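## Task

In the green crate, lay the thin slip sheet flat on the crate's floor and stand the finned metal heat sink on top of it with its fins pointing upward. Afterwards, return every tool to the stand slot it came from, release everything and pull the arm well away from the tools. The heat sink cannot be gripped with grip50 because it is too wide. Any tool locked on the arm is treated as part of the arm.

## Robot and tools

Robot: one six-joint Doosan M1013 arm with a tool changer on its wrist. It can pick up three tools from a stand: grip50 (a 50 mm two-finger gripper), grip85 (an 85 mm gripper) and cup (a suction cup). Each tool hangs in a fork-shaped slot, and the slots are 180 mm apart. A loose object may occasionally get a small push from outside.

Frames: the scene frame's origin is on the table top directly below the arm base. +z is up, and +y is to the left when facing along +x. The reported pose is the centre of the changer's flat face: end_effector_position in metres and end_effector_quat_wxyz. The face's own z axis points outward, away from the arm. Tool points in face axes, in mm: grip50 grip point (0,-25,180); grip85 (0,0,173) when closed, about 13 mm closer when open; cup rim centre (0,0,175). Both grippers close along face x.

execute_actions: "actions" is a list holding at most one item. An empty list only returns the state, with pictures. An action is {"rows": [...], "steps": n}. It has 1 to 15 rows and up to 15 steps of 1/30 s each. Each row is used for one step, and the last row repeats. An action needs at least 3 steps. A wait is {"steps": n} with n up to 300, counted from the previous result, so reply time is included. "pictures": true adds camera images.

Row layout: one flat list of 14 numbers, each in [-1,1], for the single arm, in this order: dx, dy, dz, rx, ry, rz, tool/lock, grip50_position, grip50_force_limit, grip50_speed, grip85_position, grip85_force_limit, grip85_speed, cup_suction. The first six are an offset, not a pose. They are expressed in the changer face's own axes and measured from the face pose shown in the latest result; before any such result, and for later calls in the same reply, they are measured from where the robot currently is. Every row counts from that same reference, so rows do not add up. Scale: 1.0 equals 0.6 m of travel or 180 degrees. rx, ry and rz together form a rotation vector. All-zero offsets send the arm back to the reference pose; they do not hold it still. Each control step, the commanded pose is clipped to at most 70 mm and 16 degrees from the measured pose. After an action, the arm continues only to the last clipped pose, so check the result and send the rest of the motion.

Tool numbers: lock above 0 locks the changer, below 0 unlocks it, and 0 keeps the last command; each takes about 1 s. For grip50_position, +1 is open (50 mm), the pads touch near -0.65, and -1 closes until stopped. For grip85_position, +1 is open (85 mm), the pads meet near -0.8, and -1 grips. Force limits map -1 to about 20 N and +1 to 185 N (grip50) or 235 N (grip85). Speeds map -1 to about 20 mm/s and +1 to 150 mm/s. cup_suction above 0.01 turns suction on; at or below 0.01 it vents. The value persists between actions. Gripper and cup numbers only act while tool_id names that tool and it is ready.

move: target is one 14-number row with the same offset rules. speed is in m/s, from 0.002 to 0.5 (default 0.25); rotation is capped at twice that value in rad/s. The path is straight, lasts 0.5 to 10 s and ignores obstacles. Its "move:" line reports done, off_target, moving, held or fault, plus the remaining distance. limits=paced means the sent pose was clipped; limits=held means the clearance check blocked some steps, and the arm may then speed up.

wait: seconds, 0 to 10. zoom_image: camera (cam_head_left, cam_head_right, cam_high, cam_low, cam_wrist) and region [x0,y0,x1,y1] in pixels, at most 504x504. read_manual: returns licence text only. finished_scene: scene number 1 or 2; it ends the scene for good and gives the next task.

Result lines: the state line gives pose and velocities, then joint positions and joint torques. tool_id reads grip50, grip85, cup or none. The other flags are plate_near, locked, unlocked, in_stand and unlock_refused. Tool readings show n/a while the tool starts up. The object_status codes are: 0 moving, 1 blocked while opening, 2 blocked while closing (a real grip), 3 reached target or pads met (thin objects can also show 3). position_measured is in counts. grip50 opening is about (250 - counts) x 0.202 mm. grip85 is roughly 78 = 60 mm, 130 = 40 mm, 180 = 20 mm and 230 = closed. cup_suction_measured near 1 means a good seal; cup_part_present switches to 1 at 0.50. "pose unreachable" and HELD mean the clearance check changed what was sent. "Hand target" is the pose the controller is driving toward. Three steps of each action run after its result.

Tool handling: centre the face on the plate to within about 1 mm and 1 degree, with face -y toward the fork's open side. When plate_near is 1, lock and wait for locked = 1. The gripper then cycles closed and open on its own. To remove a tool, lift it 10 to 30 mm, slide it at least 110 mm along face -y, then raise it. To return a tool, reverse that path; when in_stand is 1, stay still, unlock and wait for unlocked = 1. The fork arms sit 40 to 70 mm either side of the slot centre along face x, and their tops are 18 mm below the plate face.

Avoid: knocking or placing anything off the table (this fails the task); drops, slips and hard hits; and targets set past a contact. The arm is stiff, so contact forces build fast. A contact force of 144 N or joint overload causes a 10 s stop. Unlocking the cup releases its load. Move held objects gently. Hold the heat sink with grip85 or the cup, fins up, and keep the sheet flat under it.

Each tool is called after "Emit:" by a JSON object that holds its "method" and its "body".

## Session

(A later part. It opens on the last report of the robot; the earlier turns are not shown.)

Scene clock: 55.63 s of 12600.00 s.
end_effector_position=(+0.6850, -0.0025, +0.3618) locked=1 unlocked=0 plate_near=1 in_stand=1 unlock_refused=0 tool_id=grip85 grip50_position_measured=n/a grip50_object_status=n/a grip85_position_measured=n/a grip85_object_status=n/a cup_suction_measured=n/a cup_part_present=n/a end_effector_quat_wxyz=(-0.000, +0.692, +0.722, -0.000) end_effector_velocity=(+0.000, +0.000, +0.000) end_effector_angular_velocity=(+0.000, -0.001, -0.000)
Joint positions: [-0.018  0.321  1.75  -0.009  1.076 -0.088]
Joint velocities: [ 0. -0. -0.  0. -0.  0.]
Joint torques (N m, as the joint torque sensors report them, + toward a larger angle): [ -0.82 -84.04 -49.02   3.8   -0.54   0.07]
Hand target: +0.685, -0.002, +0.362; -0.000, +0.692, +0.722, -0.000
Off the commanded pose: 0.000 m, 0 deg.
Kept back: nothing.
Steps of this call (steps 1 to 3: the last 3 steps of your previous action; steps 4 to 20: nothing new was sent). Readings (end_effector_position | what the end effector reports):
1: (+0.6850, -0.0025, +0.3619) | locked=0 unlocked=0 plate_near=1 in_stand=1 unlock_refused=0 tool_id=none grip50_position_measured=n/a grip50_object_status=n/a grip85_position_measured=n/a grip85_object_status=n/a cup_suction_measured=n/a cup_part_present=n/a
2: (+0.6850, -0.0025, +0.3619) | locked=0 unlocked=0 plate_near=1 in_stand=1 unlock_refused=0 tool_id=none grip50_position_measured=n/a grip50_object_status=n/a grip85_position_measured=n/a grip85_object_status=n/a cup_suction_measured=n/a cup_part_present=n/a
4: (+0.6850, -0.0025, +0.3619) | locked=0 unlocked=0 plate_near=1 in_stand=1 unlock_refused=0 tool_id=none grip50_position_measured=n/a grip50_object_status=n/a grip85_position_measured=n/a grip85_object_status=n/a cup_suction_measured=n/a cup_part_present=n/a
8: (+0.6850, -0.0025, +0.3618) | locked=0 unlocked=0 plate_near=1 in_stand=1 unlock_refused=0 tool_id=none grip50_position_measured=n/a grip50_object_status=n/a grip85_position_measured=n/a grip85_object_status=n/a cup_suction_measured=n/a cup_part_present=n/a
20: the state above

Emit:
{"method": "move", "body": {"target": [0,0,-0.0333,0,0,0,0,1,0,0,0.7,-0.4,0.5,0], "speed": 0.08}}

Emit:
{"method": "move", "body": {"target": [0,-0.21,0,0,0,0,0,1,0,0,0.7,-0.4,0.5,0], "speed": 0.22}}

Emit:
{"method": "move", "body": {"target": [0.3043,-0.2808,0.2197,0,0,-0.45366,0,1,0,0,0.7,-0.4,0.5,0], "speed": 0.4}}

Scene clock: 56.57 s of 12600.00 s.
end_effector_position=(+0.6851, -0.0025, +0.3818) locked=1 unlocked=0 plate_near=1 in_stand=0 unlock_refused=0 tool_id=grip85 grip50_position_measured=n/a grip50_object_status=n/a grip85_position_measured=n/a grip85_object_status=n/a cup_suction_measured=n/a cup_part_present=n/a end_effector_quat_wxyz=(-0.000, +0.692, +0.722, -0.000) end_effector_velocity=(+0.001, +0.000, +0.001) end_effector_angular_velocity=(+0.000, -0.001, +0.000)
Joint positions: [-0.018  0.306  1.73  -0.009  1.11  -0.088]
Joint velocities: [ 0.    -0.    -0.002  0.     0.001 -0.   ]
Joint torques (N m, as the joint torque sensors report them, + toward a larger angle): [ -2.25 -84.14 -49.59   3.71  -0.57   0.19]
Hand target: +0.685, -0.002, +0.382; -0.000, +0.692, +0.722, -0.000
Off the commanded pose: 0.000 m, 0 deg.
Kept back: nothing.
move: done
camera_calibration (this result's frames):
cam_wrist: T_world_to_cam=[[0.00252499, 0.999358, 0.0357269, -0.00944688], [0.951069, -0.0134385, 0.308688, -0.710518], [0.30897, 0.0331993, -0.950492, 0.204235], [0, 0, 0, 1]] pos_world=[0.612673, -0.00688793, 0.413789]

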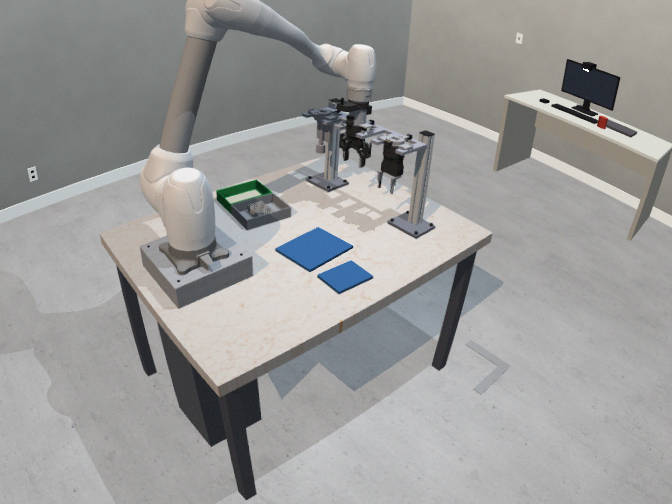

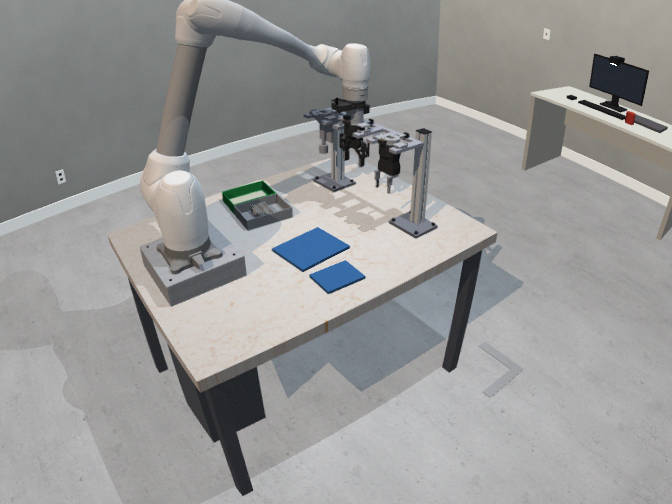

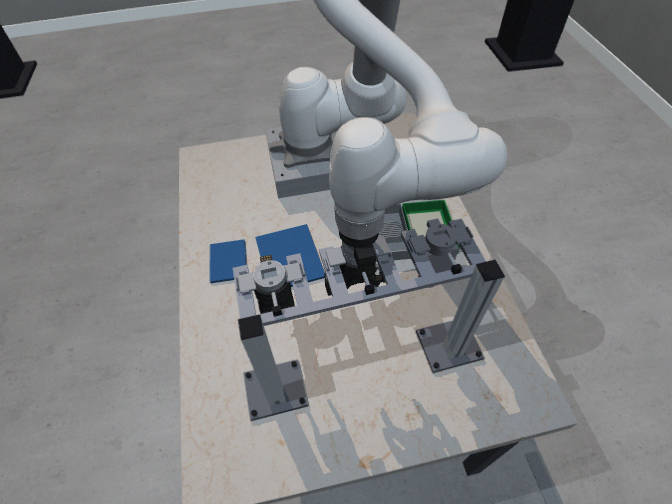

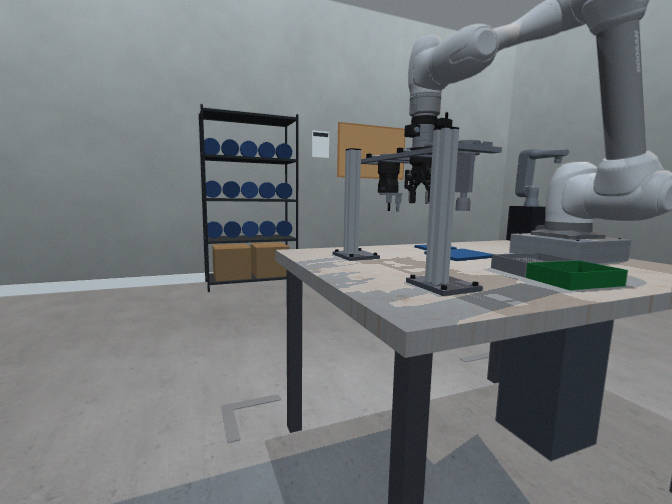

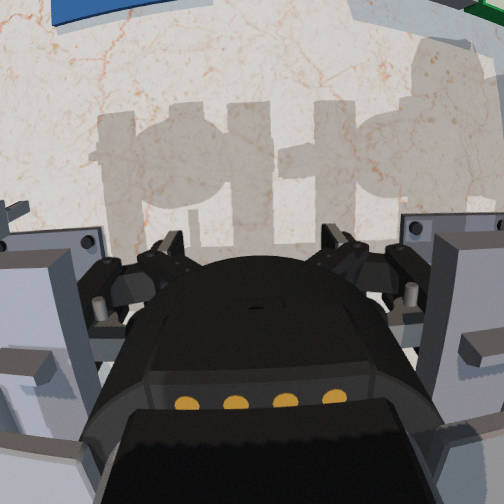

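Scene clock: 57.50 s of 12600.00 s.
end_effector_position=(+0.5593, -0.0079, +0.3822) locked=1 unlocked=0 plate_near=1 in_stand=0 unlock_refused=0 tool_id=grip85 grip50_position_measured=n/a grip50_object_status=n/a grip85_position_measured=n/a grip85_object_status=n/a cup_suction_measured=n/a cup_part_present=n/a end_effector_quat_wxyz=(-0.000, +0.692, +0.722, -0.000) end_effector_velocity=(-0.000, +0.000, +0.001) end_effector_angular_velocity=(+0.000, -0.001, -0.000)
Joint positions: [-0.039  0.118  1.965 -0.009  1.062 -0.108]
Joint velocities: [-0.    -0.001 -0.     0.     0.    -0.   ]
Joint torques (N m, as the joint torque sensors report them, + toward a larger angle): [ -2.07 -61.44 -48.77   3.75  -0.62  -0.15]
Hand target: +0.559, -0.008, +0.382; -0.000, +0.692, +0.722, -0.000
Off the commanded pose: 0.000 m, 0 deg.
Kept back: nothing.
move: done
camera_calibration (this result's frames):
cam_wrist: T_world_to_cam=[[0.00247414, 0.999363, 0.0356085, -0.00366751], [0.951058, -0.0133547, 0.308723, -0.591078], [0.309002, 0.033102, -0.950485, 0.243637], [0, 0, 0, 1]] pos_world=[0.486874, -0.0122934, 0.414183]

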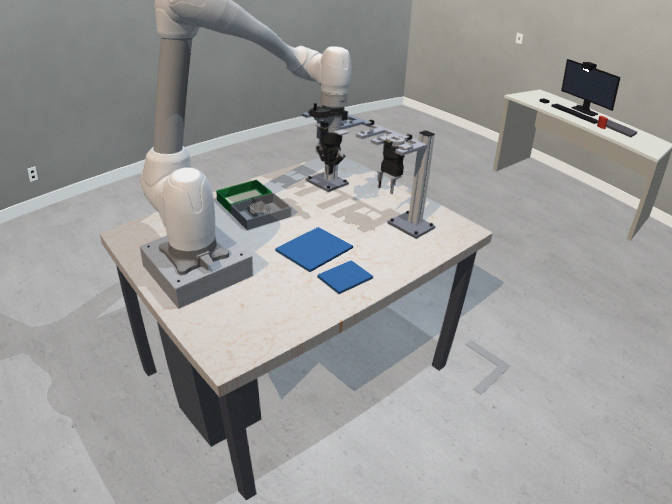

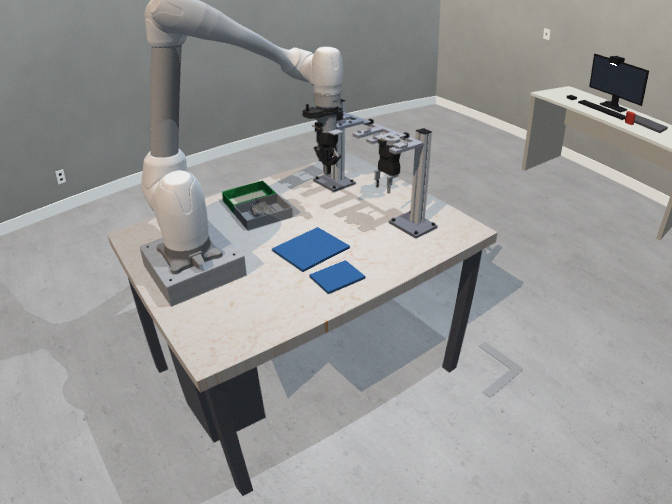

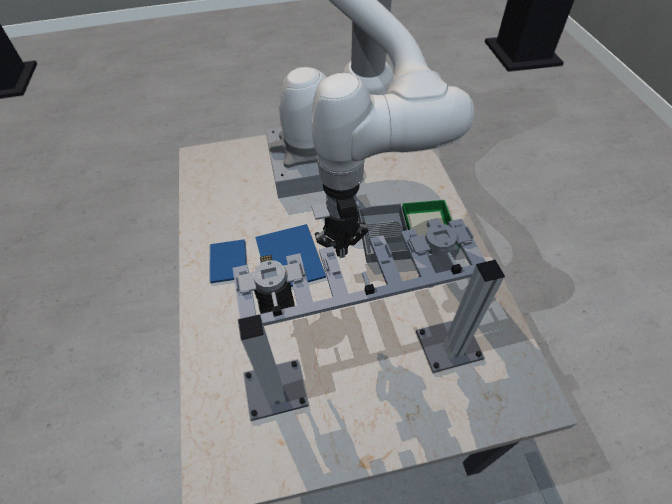

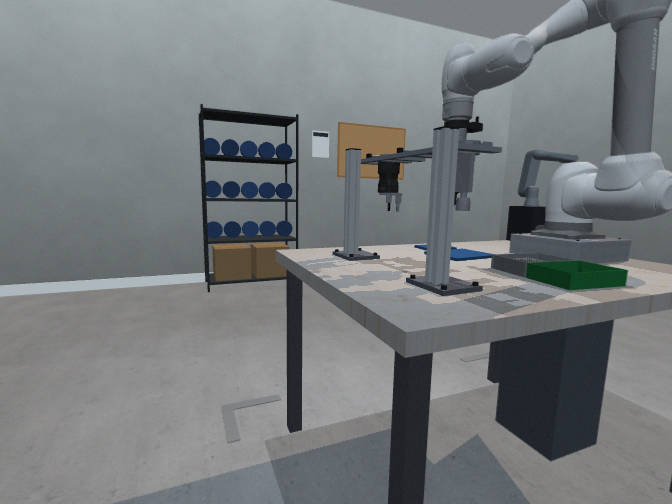

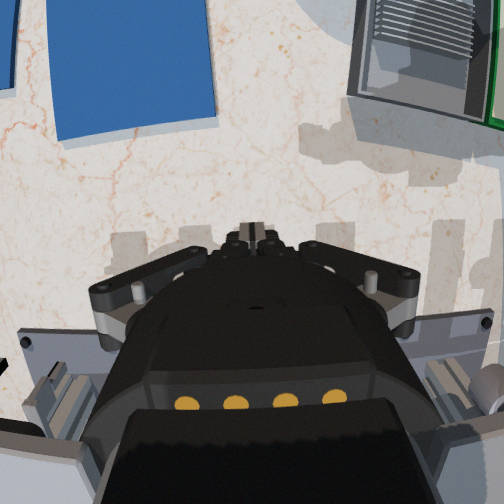

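Scene clock: 59.70 s of 12600.00 s.
end_effector_position=(+0.3829, +0.1678, +0.2509) locked=1 unlocked=0 plate_near=1 in_stand=0 unlock_refused=0 tool_id=grip85 grip50_position_measured=n/a grip50_object_status=n/a grip85_position_measured=41 grip85_object_status=3 cup_suction_measured=n/a cup_part_present=n/a end_effector_quat_wxyz=(-0.000, +0.051, +0.999, +0.000) end_effector_velocity=(-0.000, +0.000, -0.000) end_effector_angular_velocity=(+0.001, +0.000, +0.000)
Joint positions: [ 0.365  0.062  2.33  -0.007  0.756 -1.128]
Joint velocities: [ 0.     0.     0.     0.001 -0.001 -0.001]
Joint torques (N m, as the joint torque sensors report them, + toward a larger angle): [ -2.74 -44.75 -39.05   2.89  -0.59  -0.08]
Hand target: +0.383, +0.168, +0.251; -0.000, +0.051, +0.999, +0.000
Off the commanded pose: 0.001 m, 0 deg.
Kept back: nothing.
move: done
camera_calibration (this result's frames):
cam_wrist: T_world_to_cam=[[-0.988404, 0.147366, 0.0366289, 0.347946], [0.151426, 0.938539, 0.310184, -0.234359], [0.0113329, 0.312134, -0.949971, 0.23454], [0, 0, 0, 1]] pos_world=[0.376742, 0.0954723, 0.282755]

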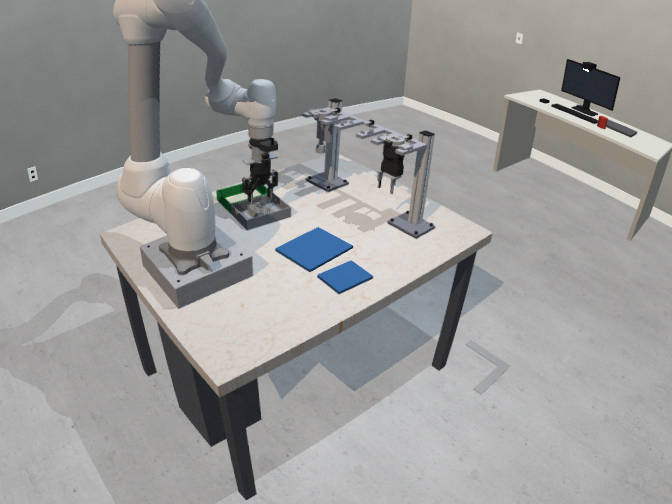

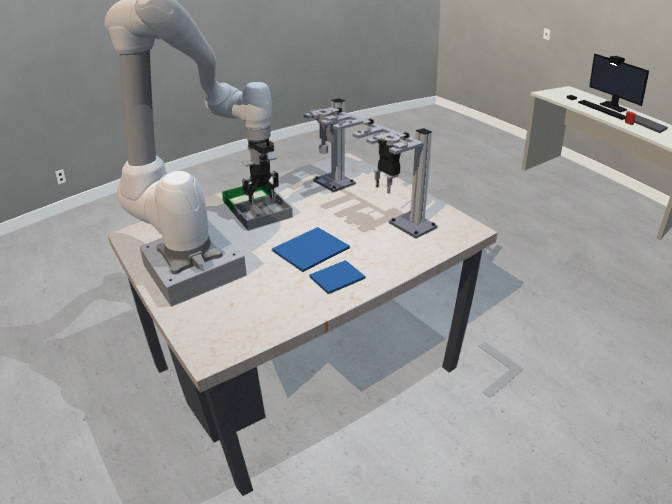

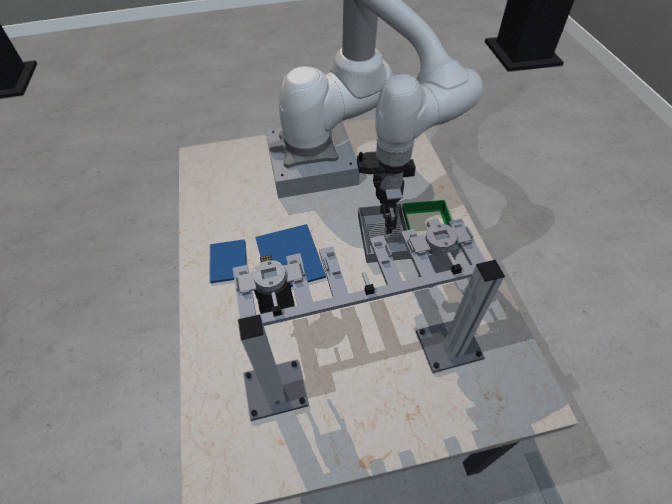

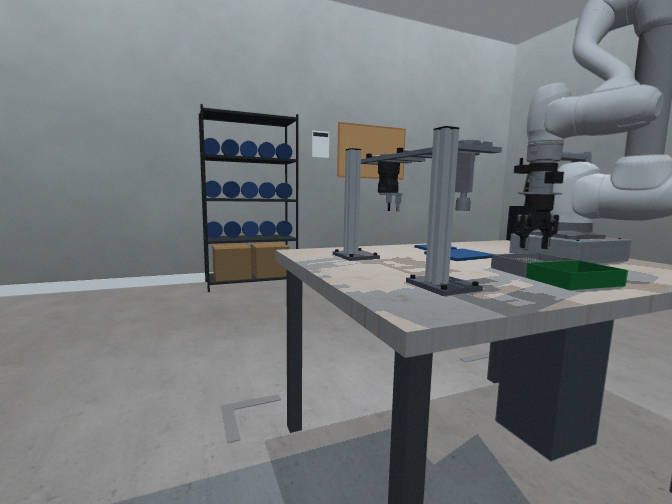

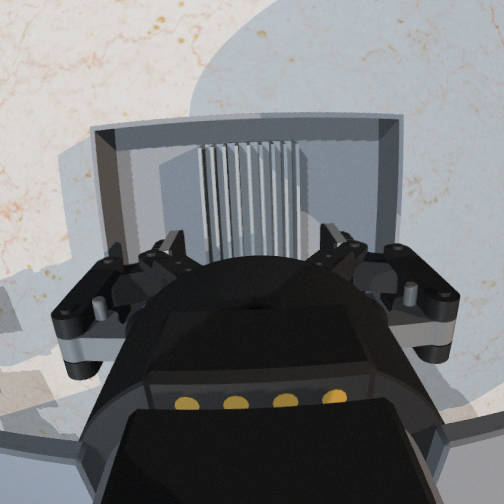

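Emit:
{"method": "move", "body": {"target": [0,-0.001,0.0908,0,0,0,0,1,0,0,0.7,-0.4,0.5,0], "speed": 0.12}}

Emit:
{"method": "move", "body": {"target": [0,0,0,0,0,0,0,1,0,0,-1,-0.4,-0.4,0]}}

Scene clock: 60.73 s of 12600.00 s.
end_effector_position=(+0.3827, +0.1672, +0.1964) locked=1 unlocked=0 plate_near=1 in_stand=0 unlock_refused=0 tool_id=grip85 grip50_position_measured=n/a grip50_object_status=n/a grip85_position_measured=41 grip85_object_status=3 cup_suction_measured=n/a cup_part_present=n/a end_effector_quat_wxyz=(-0.000, +0.051, +0.999, +0.000) end_effector_velocity=(+0.000, +0.000, -0.000) end_effector_angular_velocity=(+0.000, +0.000, -0.000)
Joint positions: [ 0.363  0.157  2.372 -0.008  0.619 -1.129]
Joint velocities: [-0.     0.001  0.     0.001 -0.001 -0.   ]
Joint torques (N m, as the joint torque sensors report them, + toward a larger angle): [ -2.22 -50.63 -32.21   2.43  -0.66  -0.09]
Hand target: +0.383, +0.167, +0.196; -0.000, +0.051, +0.999, +0.000
Off the commanded pose: 0.000 m, 0 deg.
Kept back: nothing.
move: done
camera_calibration (this result's frames):
cam_wrist: T_world_to_cam=[[-0.988415, 0.1473, 0.0365866, 0.349887], [0.15135, 0.938532, 0.310242, -0.216885], [0.0113609, 0.312185, -0.949953, 0.182884], [0, 0, 0, 1]] pos_world=[0.376581, 0.0949218, 0.228217]

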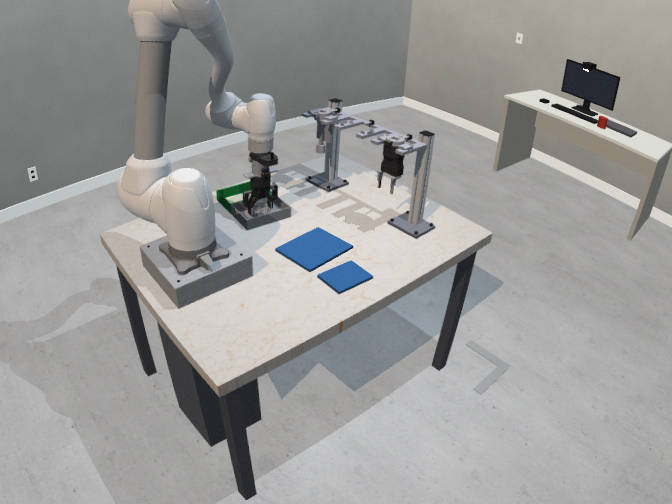

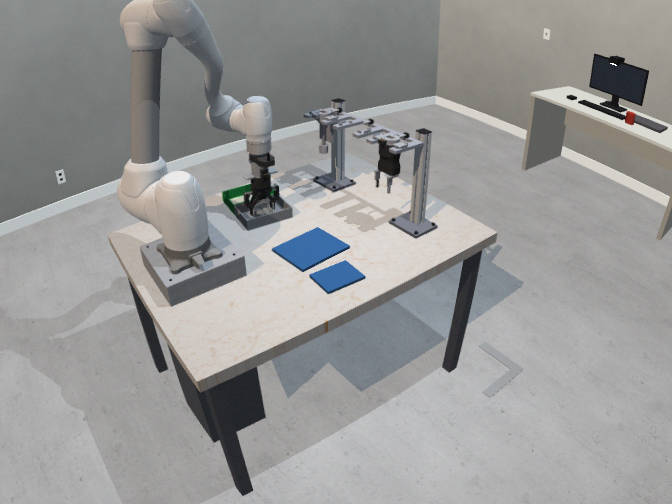

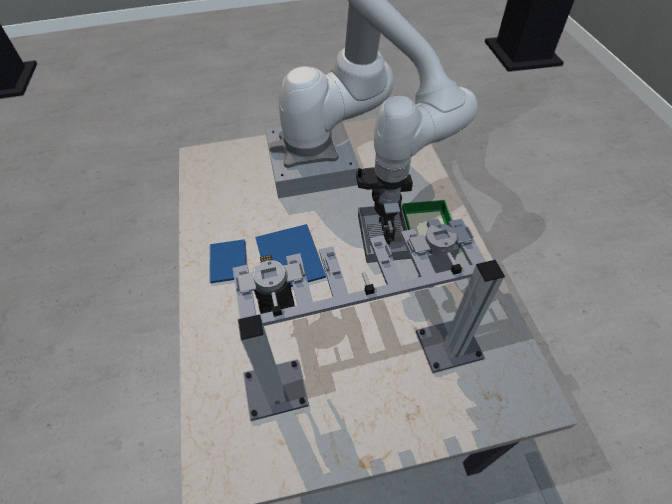

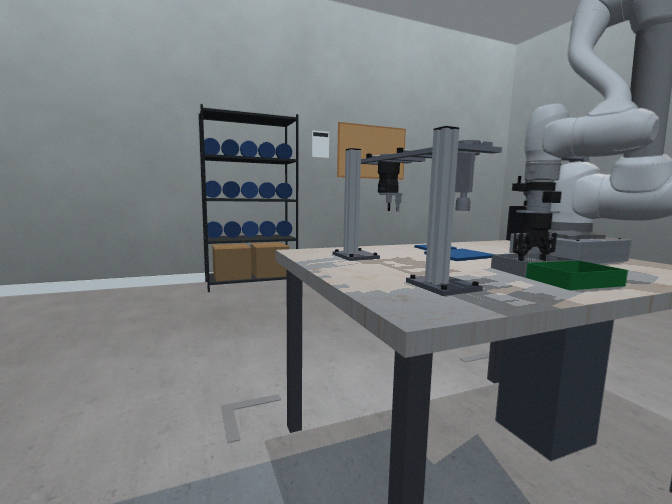

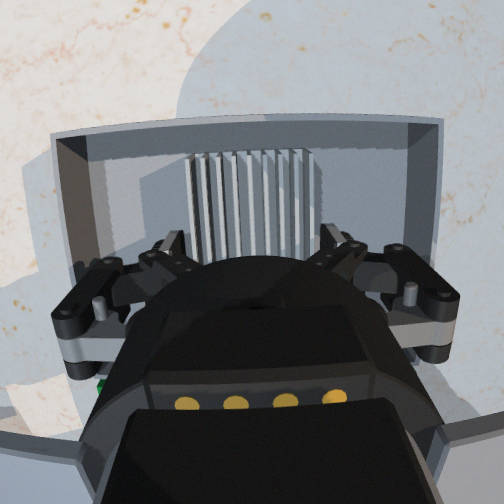

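Scene clock: 61.30 s of 12600.00 s.
end_effector_position=(+0.3827, +0.1672, +0.1964) locked=1 unlocked=0 plate_near=1 in_stand=0 unlock_refused=0 tool_id=grip85 grip50_position_measured=n/a grip50_object_status=n/a grip85_position_measured=80 grip85_object_status=2 cup_suction_measured=n/a cup_part_present=n/a end_effector_quat_wxyz=(-0.000, +0.051, +0.999, +0.000) end_effector_velocity=(+0.000, +0.000, +0.000) end_effector_angular_velocity=(+0.000, +0.000, -0.000)
Joint positions: [ 0.363  0.157  2.372 -0.008  0.619 -1.129]
Joint velocities: [-0.    -0.    -0.001  0.     0.001 -0.   ]
Joint torques (N m, as the joint torque sensors report them, + toward a larger angle): [ -2.54 -32.12 -22.64   2.37  -2.21  -0.28]
Hand target: +0.383, +0.167, +0.196; -0.000, +0.051, +0.999, +0.000
Off the commanded pose: 0.000 m, 0 deg.
Kept back: nothing.
move: done
camera_calibration (this result's frames):
cam_wrist: T_world_to_cam=[[-0.988416, 0.147296, 0.0365832, 0.349886], [0.151345, 0.938533, 0.310241, -0.216883], [0.0113627, 0.312184, -0.949954, 0.182887], [0, 0, 0, 1]] pos_world=[0.376579, 0.0949205, 0.22822]

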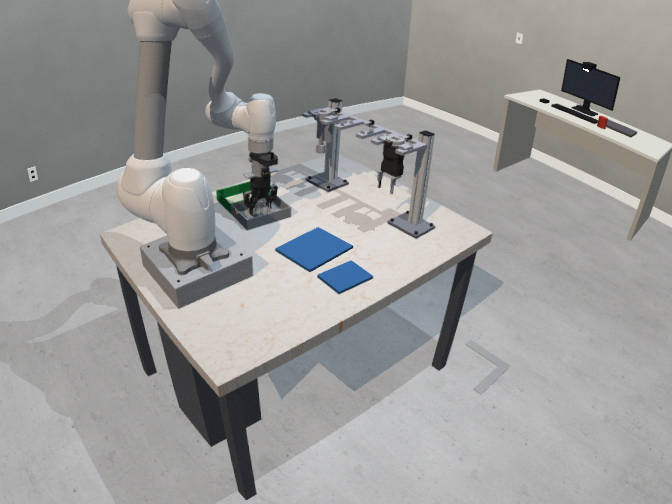

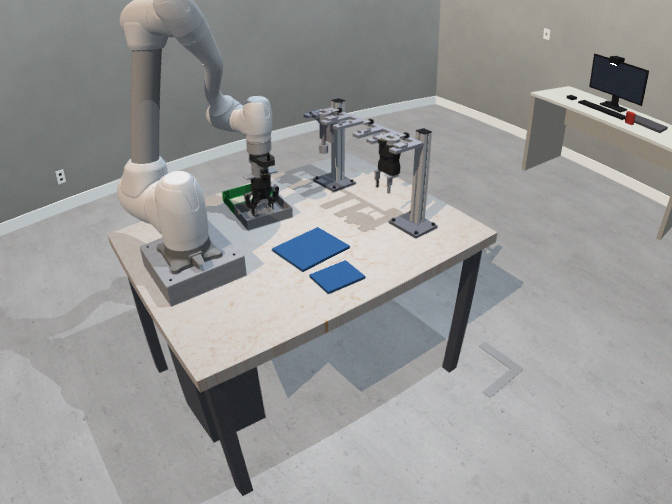

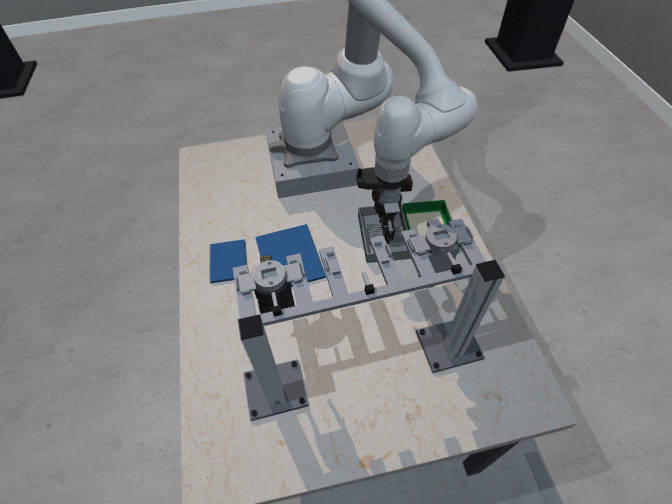

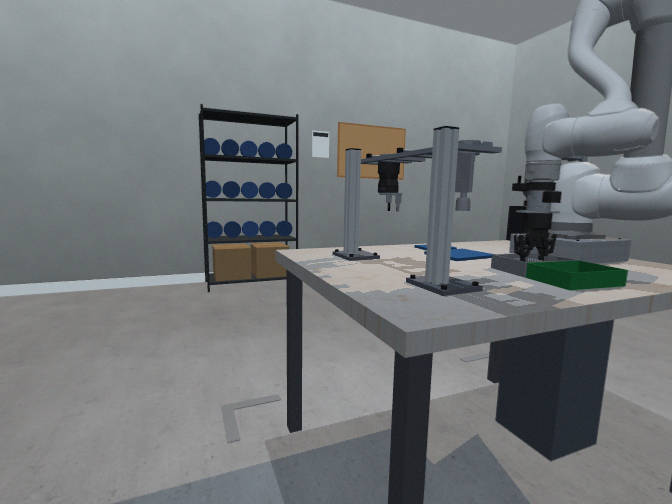

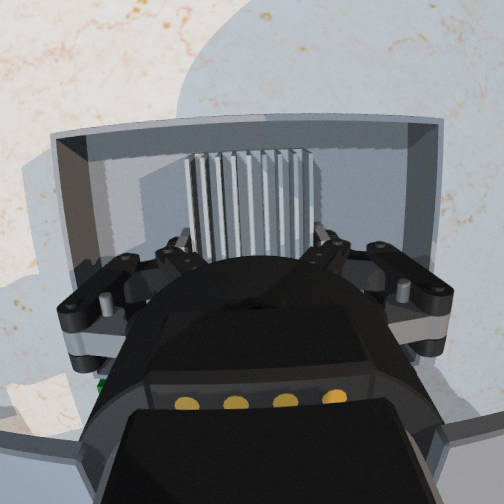

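Emit:
{"method": "move", "body": {"target": [0,0,-0.0943,0,0,0,0,1,0,0,-1,-0.4,-0.4,0], "speed": 0.15}}

Emit:
{"method": "move", "body": {"target": [0,0.2342,0,0,0,0,0,1,0,0,-1,-0.4,-0.4,0], "speed": 0.25}}

Emit:
{"method": "move", "body": {"target": [0,0,0.083,0,0,0,0,1,0,0,-1,-0.4,-0.4,0], "speed": 0.12}}

Scene clock: 62.27 s of 12600.00 s.
end_effector_position=(+0.3828, +0.1672, +0.2530) locked=1 unlocked=0 plate_near=1 in_stand=0 unlock_refused=0 tool_id=grip85 grip50_position_measured=n/a grip50_object_status=n/a grip85_position_measured=80 grip85_object_status=2 cup_suction_measured=n/a cup_part_present=n/a end_effector_quat_wxyz=(-0.000, +0.051, +0.999, +0.000) end_effector_velocity=(-0.001, -0.000, +0.000) end_effector_angular_velocity=(-0.000, +0.001, -0.000)
Joint positions: [ 0.364  0.058  2.329 -0.007  0.761 -1.13 ]
Joint velocities: [-0.    -0.001  0.001  0.     0.001  0.   ]
Joint torques (N m, as the joint torque sensors report them, + toward a larger angle): [ -2.48 -45.04 -39.49   2.67  -0.79   0.24]
Hand target: +0.383, +0.167, +0.253; -0.000, +0.051, +0.999, +0.000
Off the commanded pose: 0.000 m, 0 deg.
Kept back: nothing.
move: done
camera_calibration (this result's frames):
cam_wrist: T_world_to_cam=[[-0.988404, 0.147357, 0.0366561, 0.347888], [0.151427, 0.938541, 0.310178, -0.234428], [0.0113039, 0.312132, -0.949971, 0.236723], [0, 0, 0, 1]] pos_world=[0.376677, 0.0948673, 0.284843]

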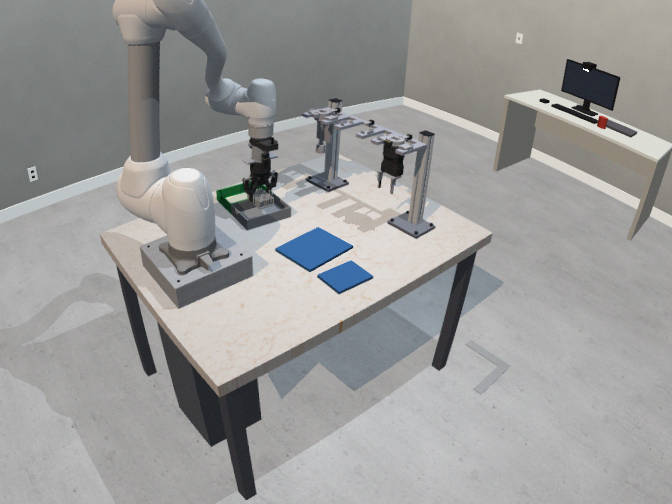

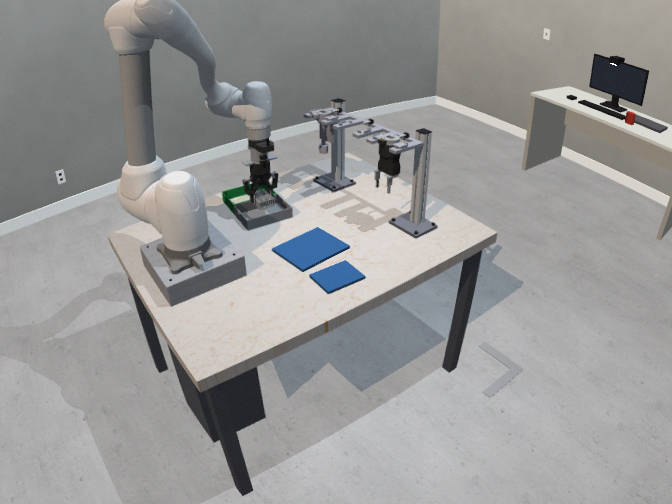

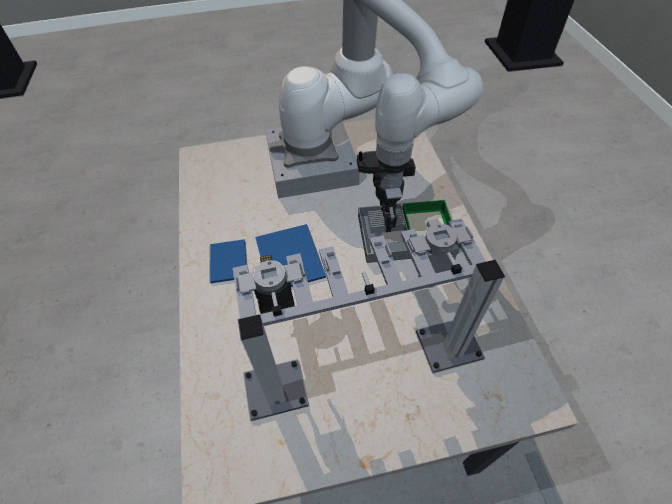

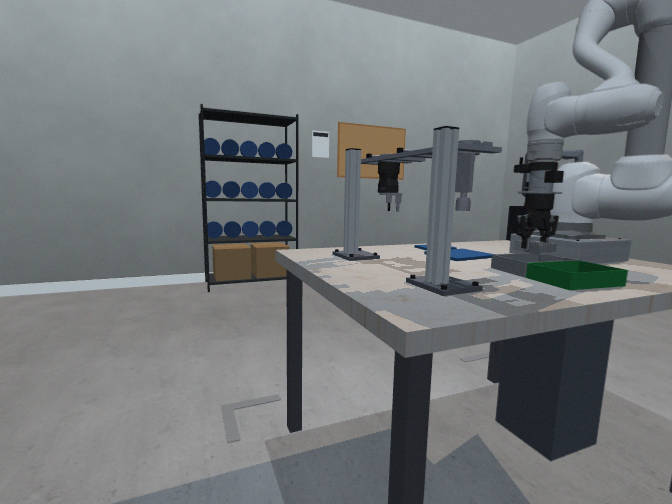

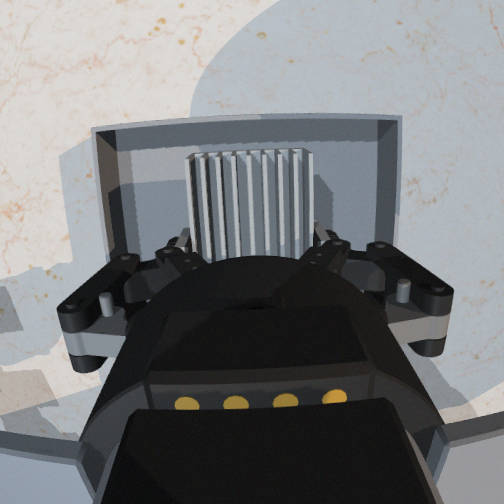

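Scene clock: 63.20 s of 12600.00 s.
end_effector_position=(+0.3971, +0.3072, +0.2530) locked=1 unlocked=0 plate_near=1 in_stand=0 unlock_refused=0 tool_id=grip85 grip50_position_measured=n/a grip50_object_status=n/a grip85_position_measured=80 grip85_object_status=2 cup_suction_measured=n/a cup_part_present=n/a end_effector_quat_wxyz=(-0.001, +0.051, +0.999, +0.001) end_effector_velocity=(+0.000, +0.000, -0.000) end_effector_angular_velocity=(+0.000, +0.001, -0.000)
Joint positions: [ 0.622  0.182  2.184 -0.003  0.783 -0.874]
Joint velocities: [ 0.     0.001 -0.001  0.001  0.     0.   ]
Joint torques (N m, as the joint torque sensors report them, + toward a larger angle): [ -1.11 -60.65 -39.84   2.82  -0.46   0.08]
Hand target: +0.397, +0.307, +0.253; -0.001, +0.051, +0.999, +0.001
Off the commanded pose: 0.000 m, 0 deg.
Kept back: nothing.
move: done
camera_calibration (this result's frames):
cam_wrist: T_world_to_cam=[[-0.988389, 0.147377, 0.0369704, 0.341316], [0.151538, 0.93837, 0.310642, -0.368077], [0.0110895, 0.312637, -0.949808, 0.19275], [0, 0, 0, 1]] pos_world=[0.390993, 0.234829, 0.284797]

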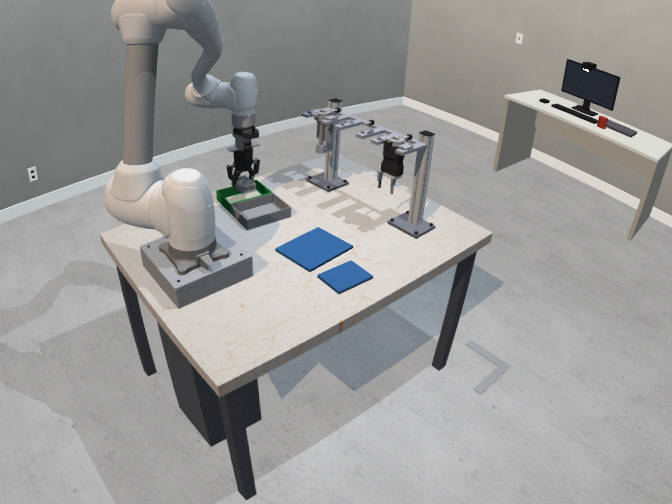

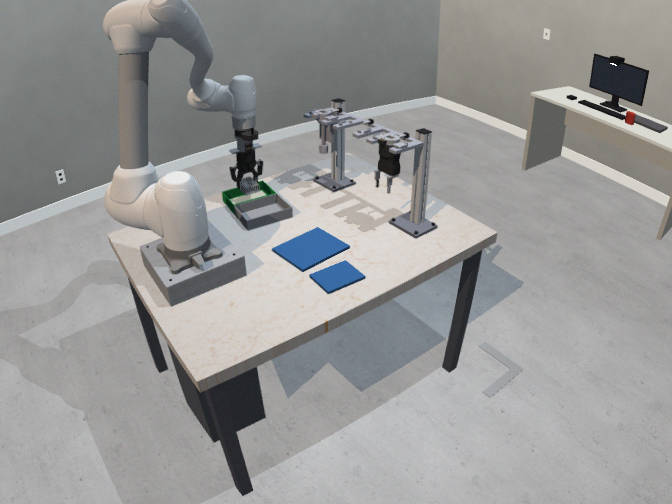

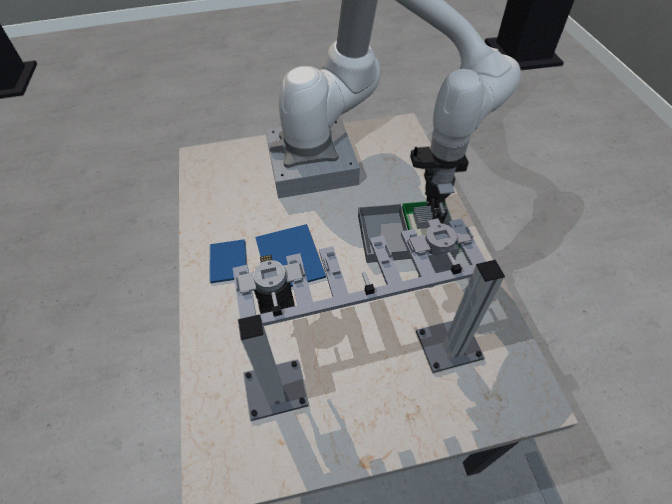

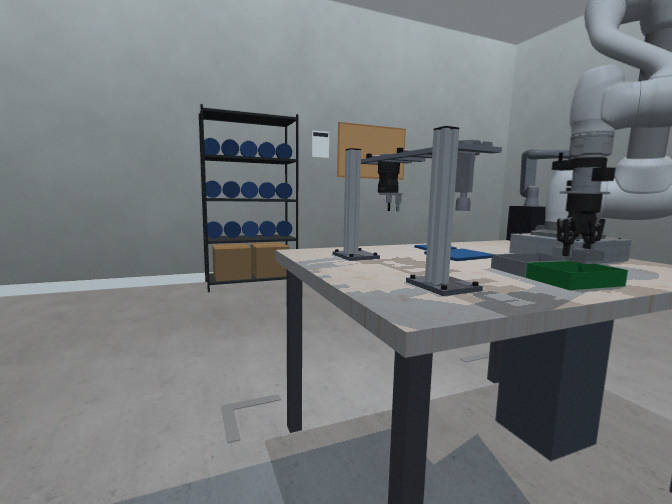

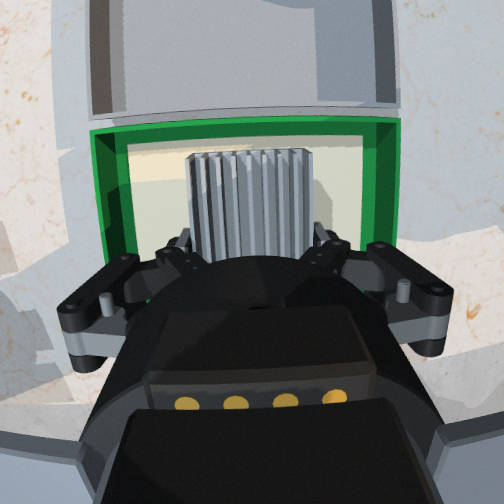

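Scene clock: 63.93 s of 12600.00 s.
end_effector_position=(+0.3970, +0.3072, +0.2032) locked=1 unlocked=0 plate_near=1 in_stand=0 unlock_refused=0 tool_id=grip85 grip50_position_measured=n/a grip50_object_status=n/a grip85_position_measured=80 grip85_object_status=2 cup_suction_measured=n/a cup_part_present=n/a end_effector_quat_wxyz=(-0.001, +0.051, +0.999, +0.001) end_effector_velocity=(-0.000, -0.000, -0.001) end_effector_angular_velocity=(-0.000, +0.000, -0.000)
Joint positions: [ 0.622  0.256  2.218 -0.004  0.675 -0.874]
Joint velocities: [-0.     0.001  0.001 -0.    -0.001 -0.   ]
Joint torques (N m, as the joint torque sensors report them, + toward a larger angle): [ -3.33 -64.6  -35.22   2.51  -0.41  -0.06]
Hand target: +0.397, +0.307, +0.203; -0.001, +0.051, +0.999, +0.001
Off the commanded pose: 0.000 m, 0 deg.
Kept back: nothing.
move: done
camera_calibration (this result's frames):
cam_wrist: T_world_to_cam=[[-0.988403, 0.1473, 0.0369086, 0.343084], [0.151445, 0.938362, 0.310712, -0.352627], [0.0111342, 0.312698, -0.949787, 0.145375], [0, 0, 0, 1]] pos_world=[0.39089, 0.234897, 0.234978]

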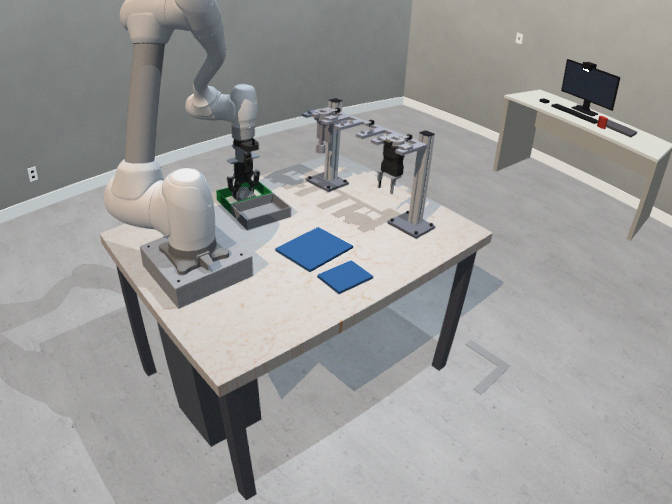

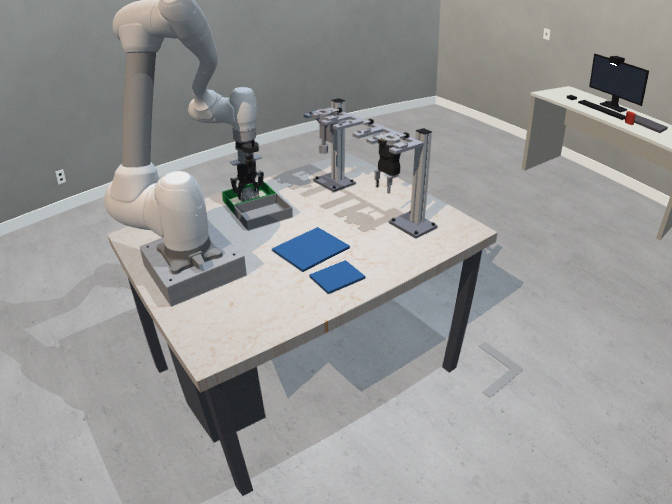

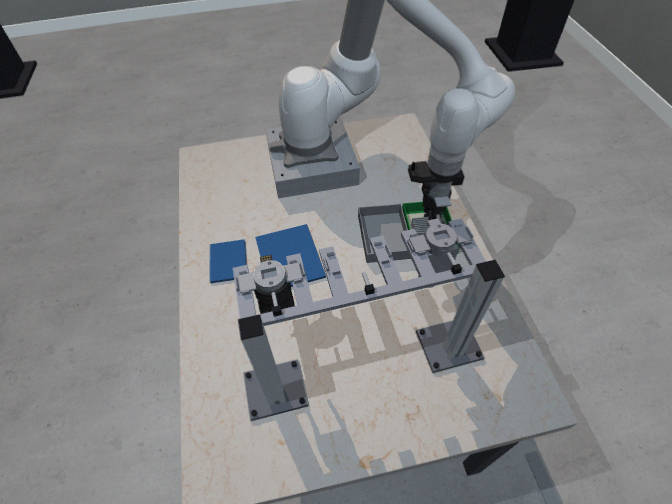

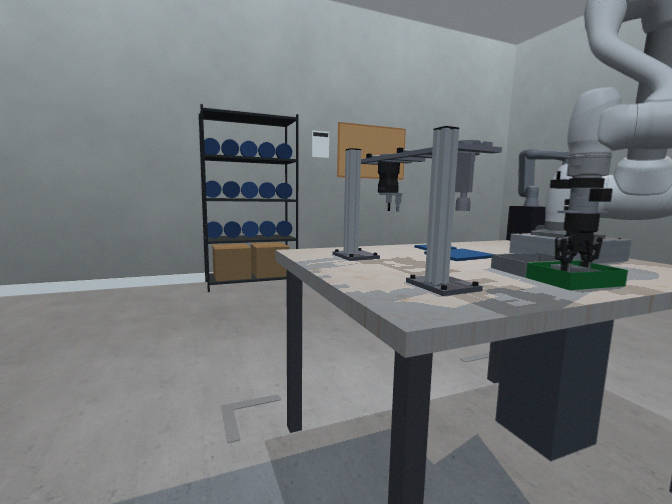

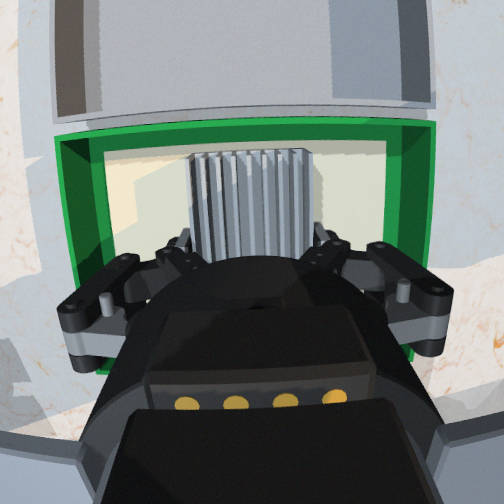

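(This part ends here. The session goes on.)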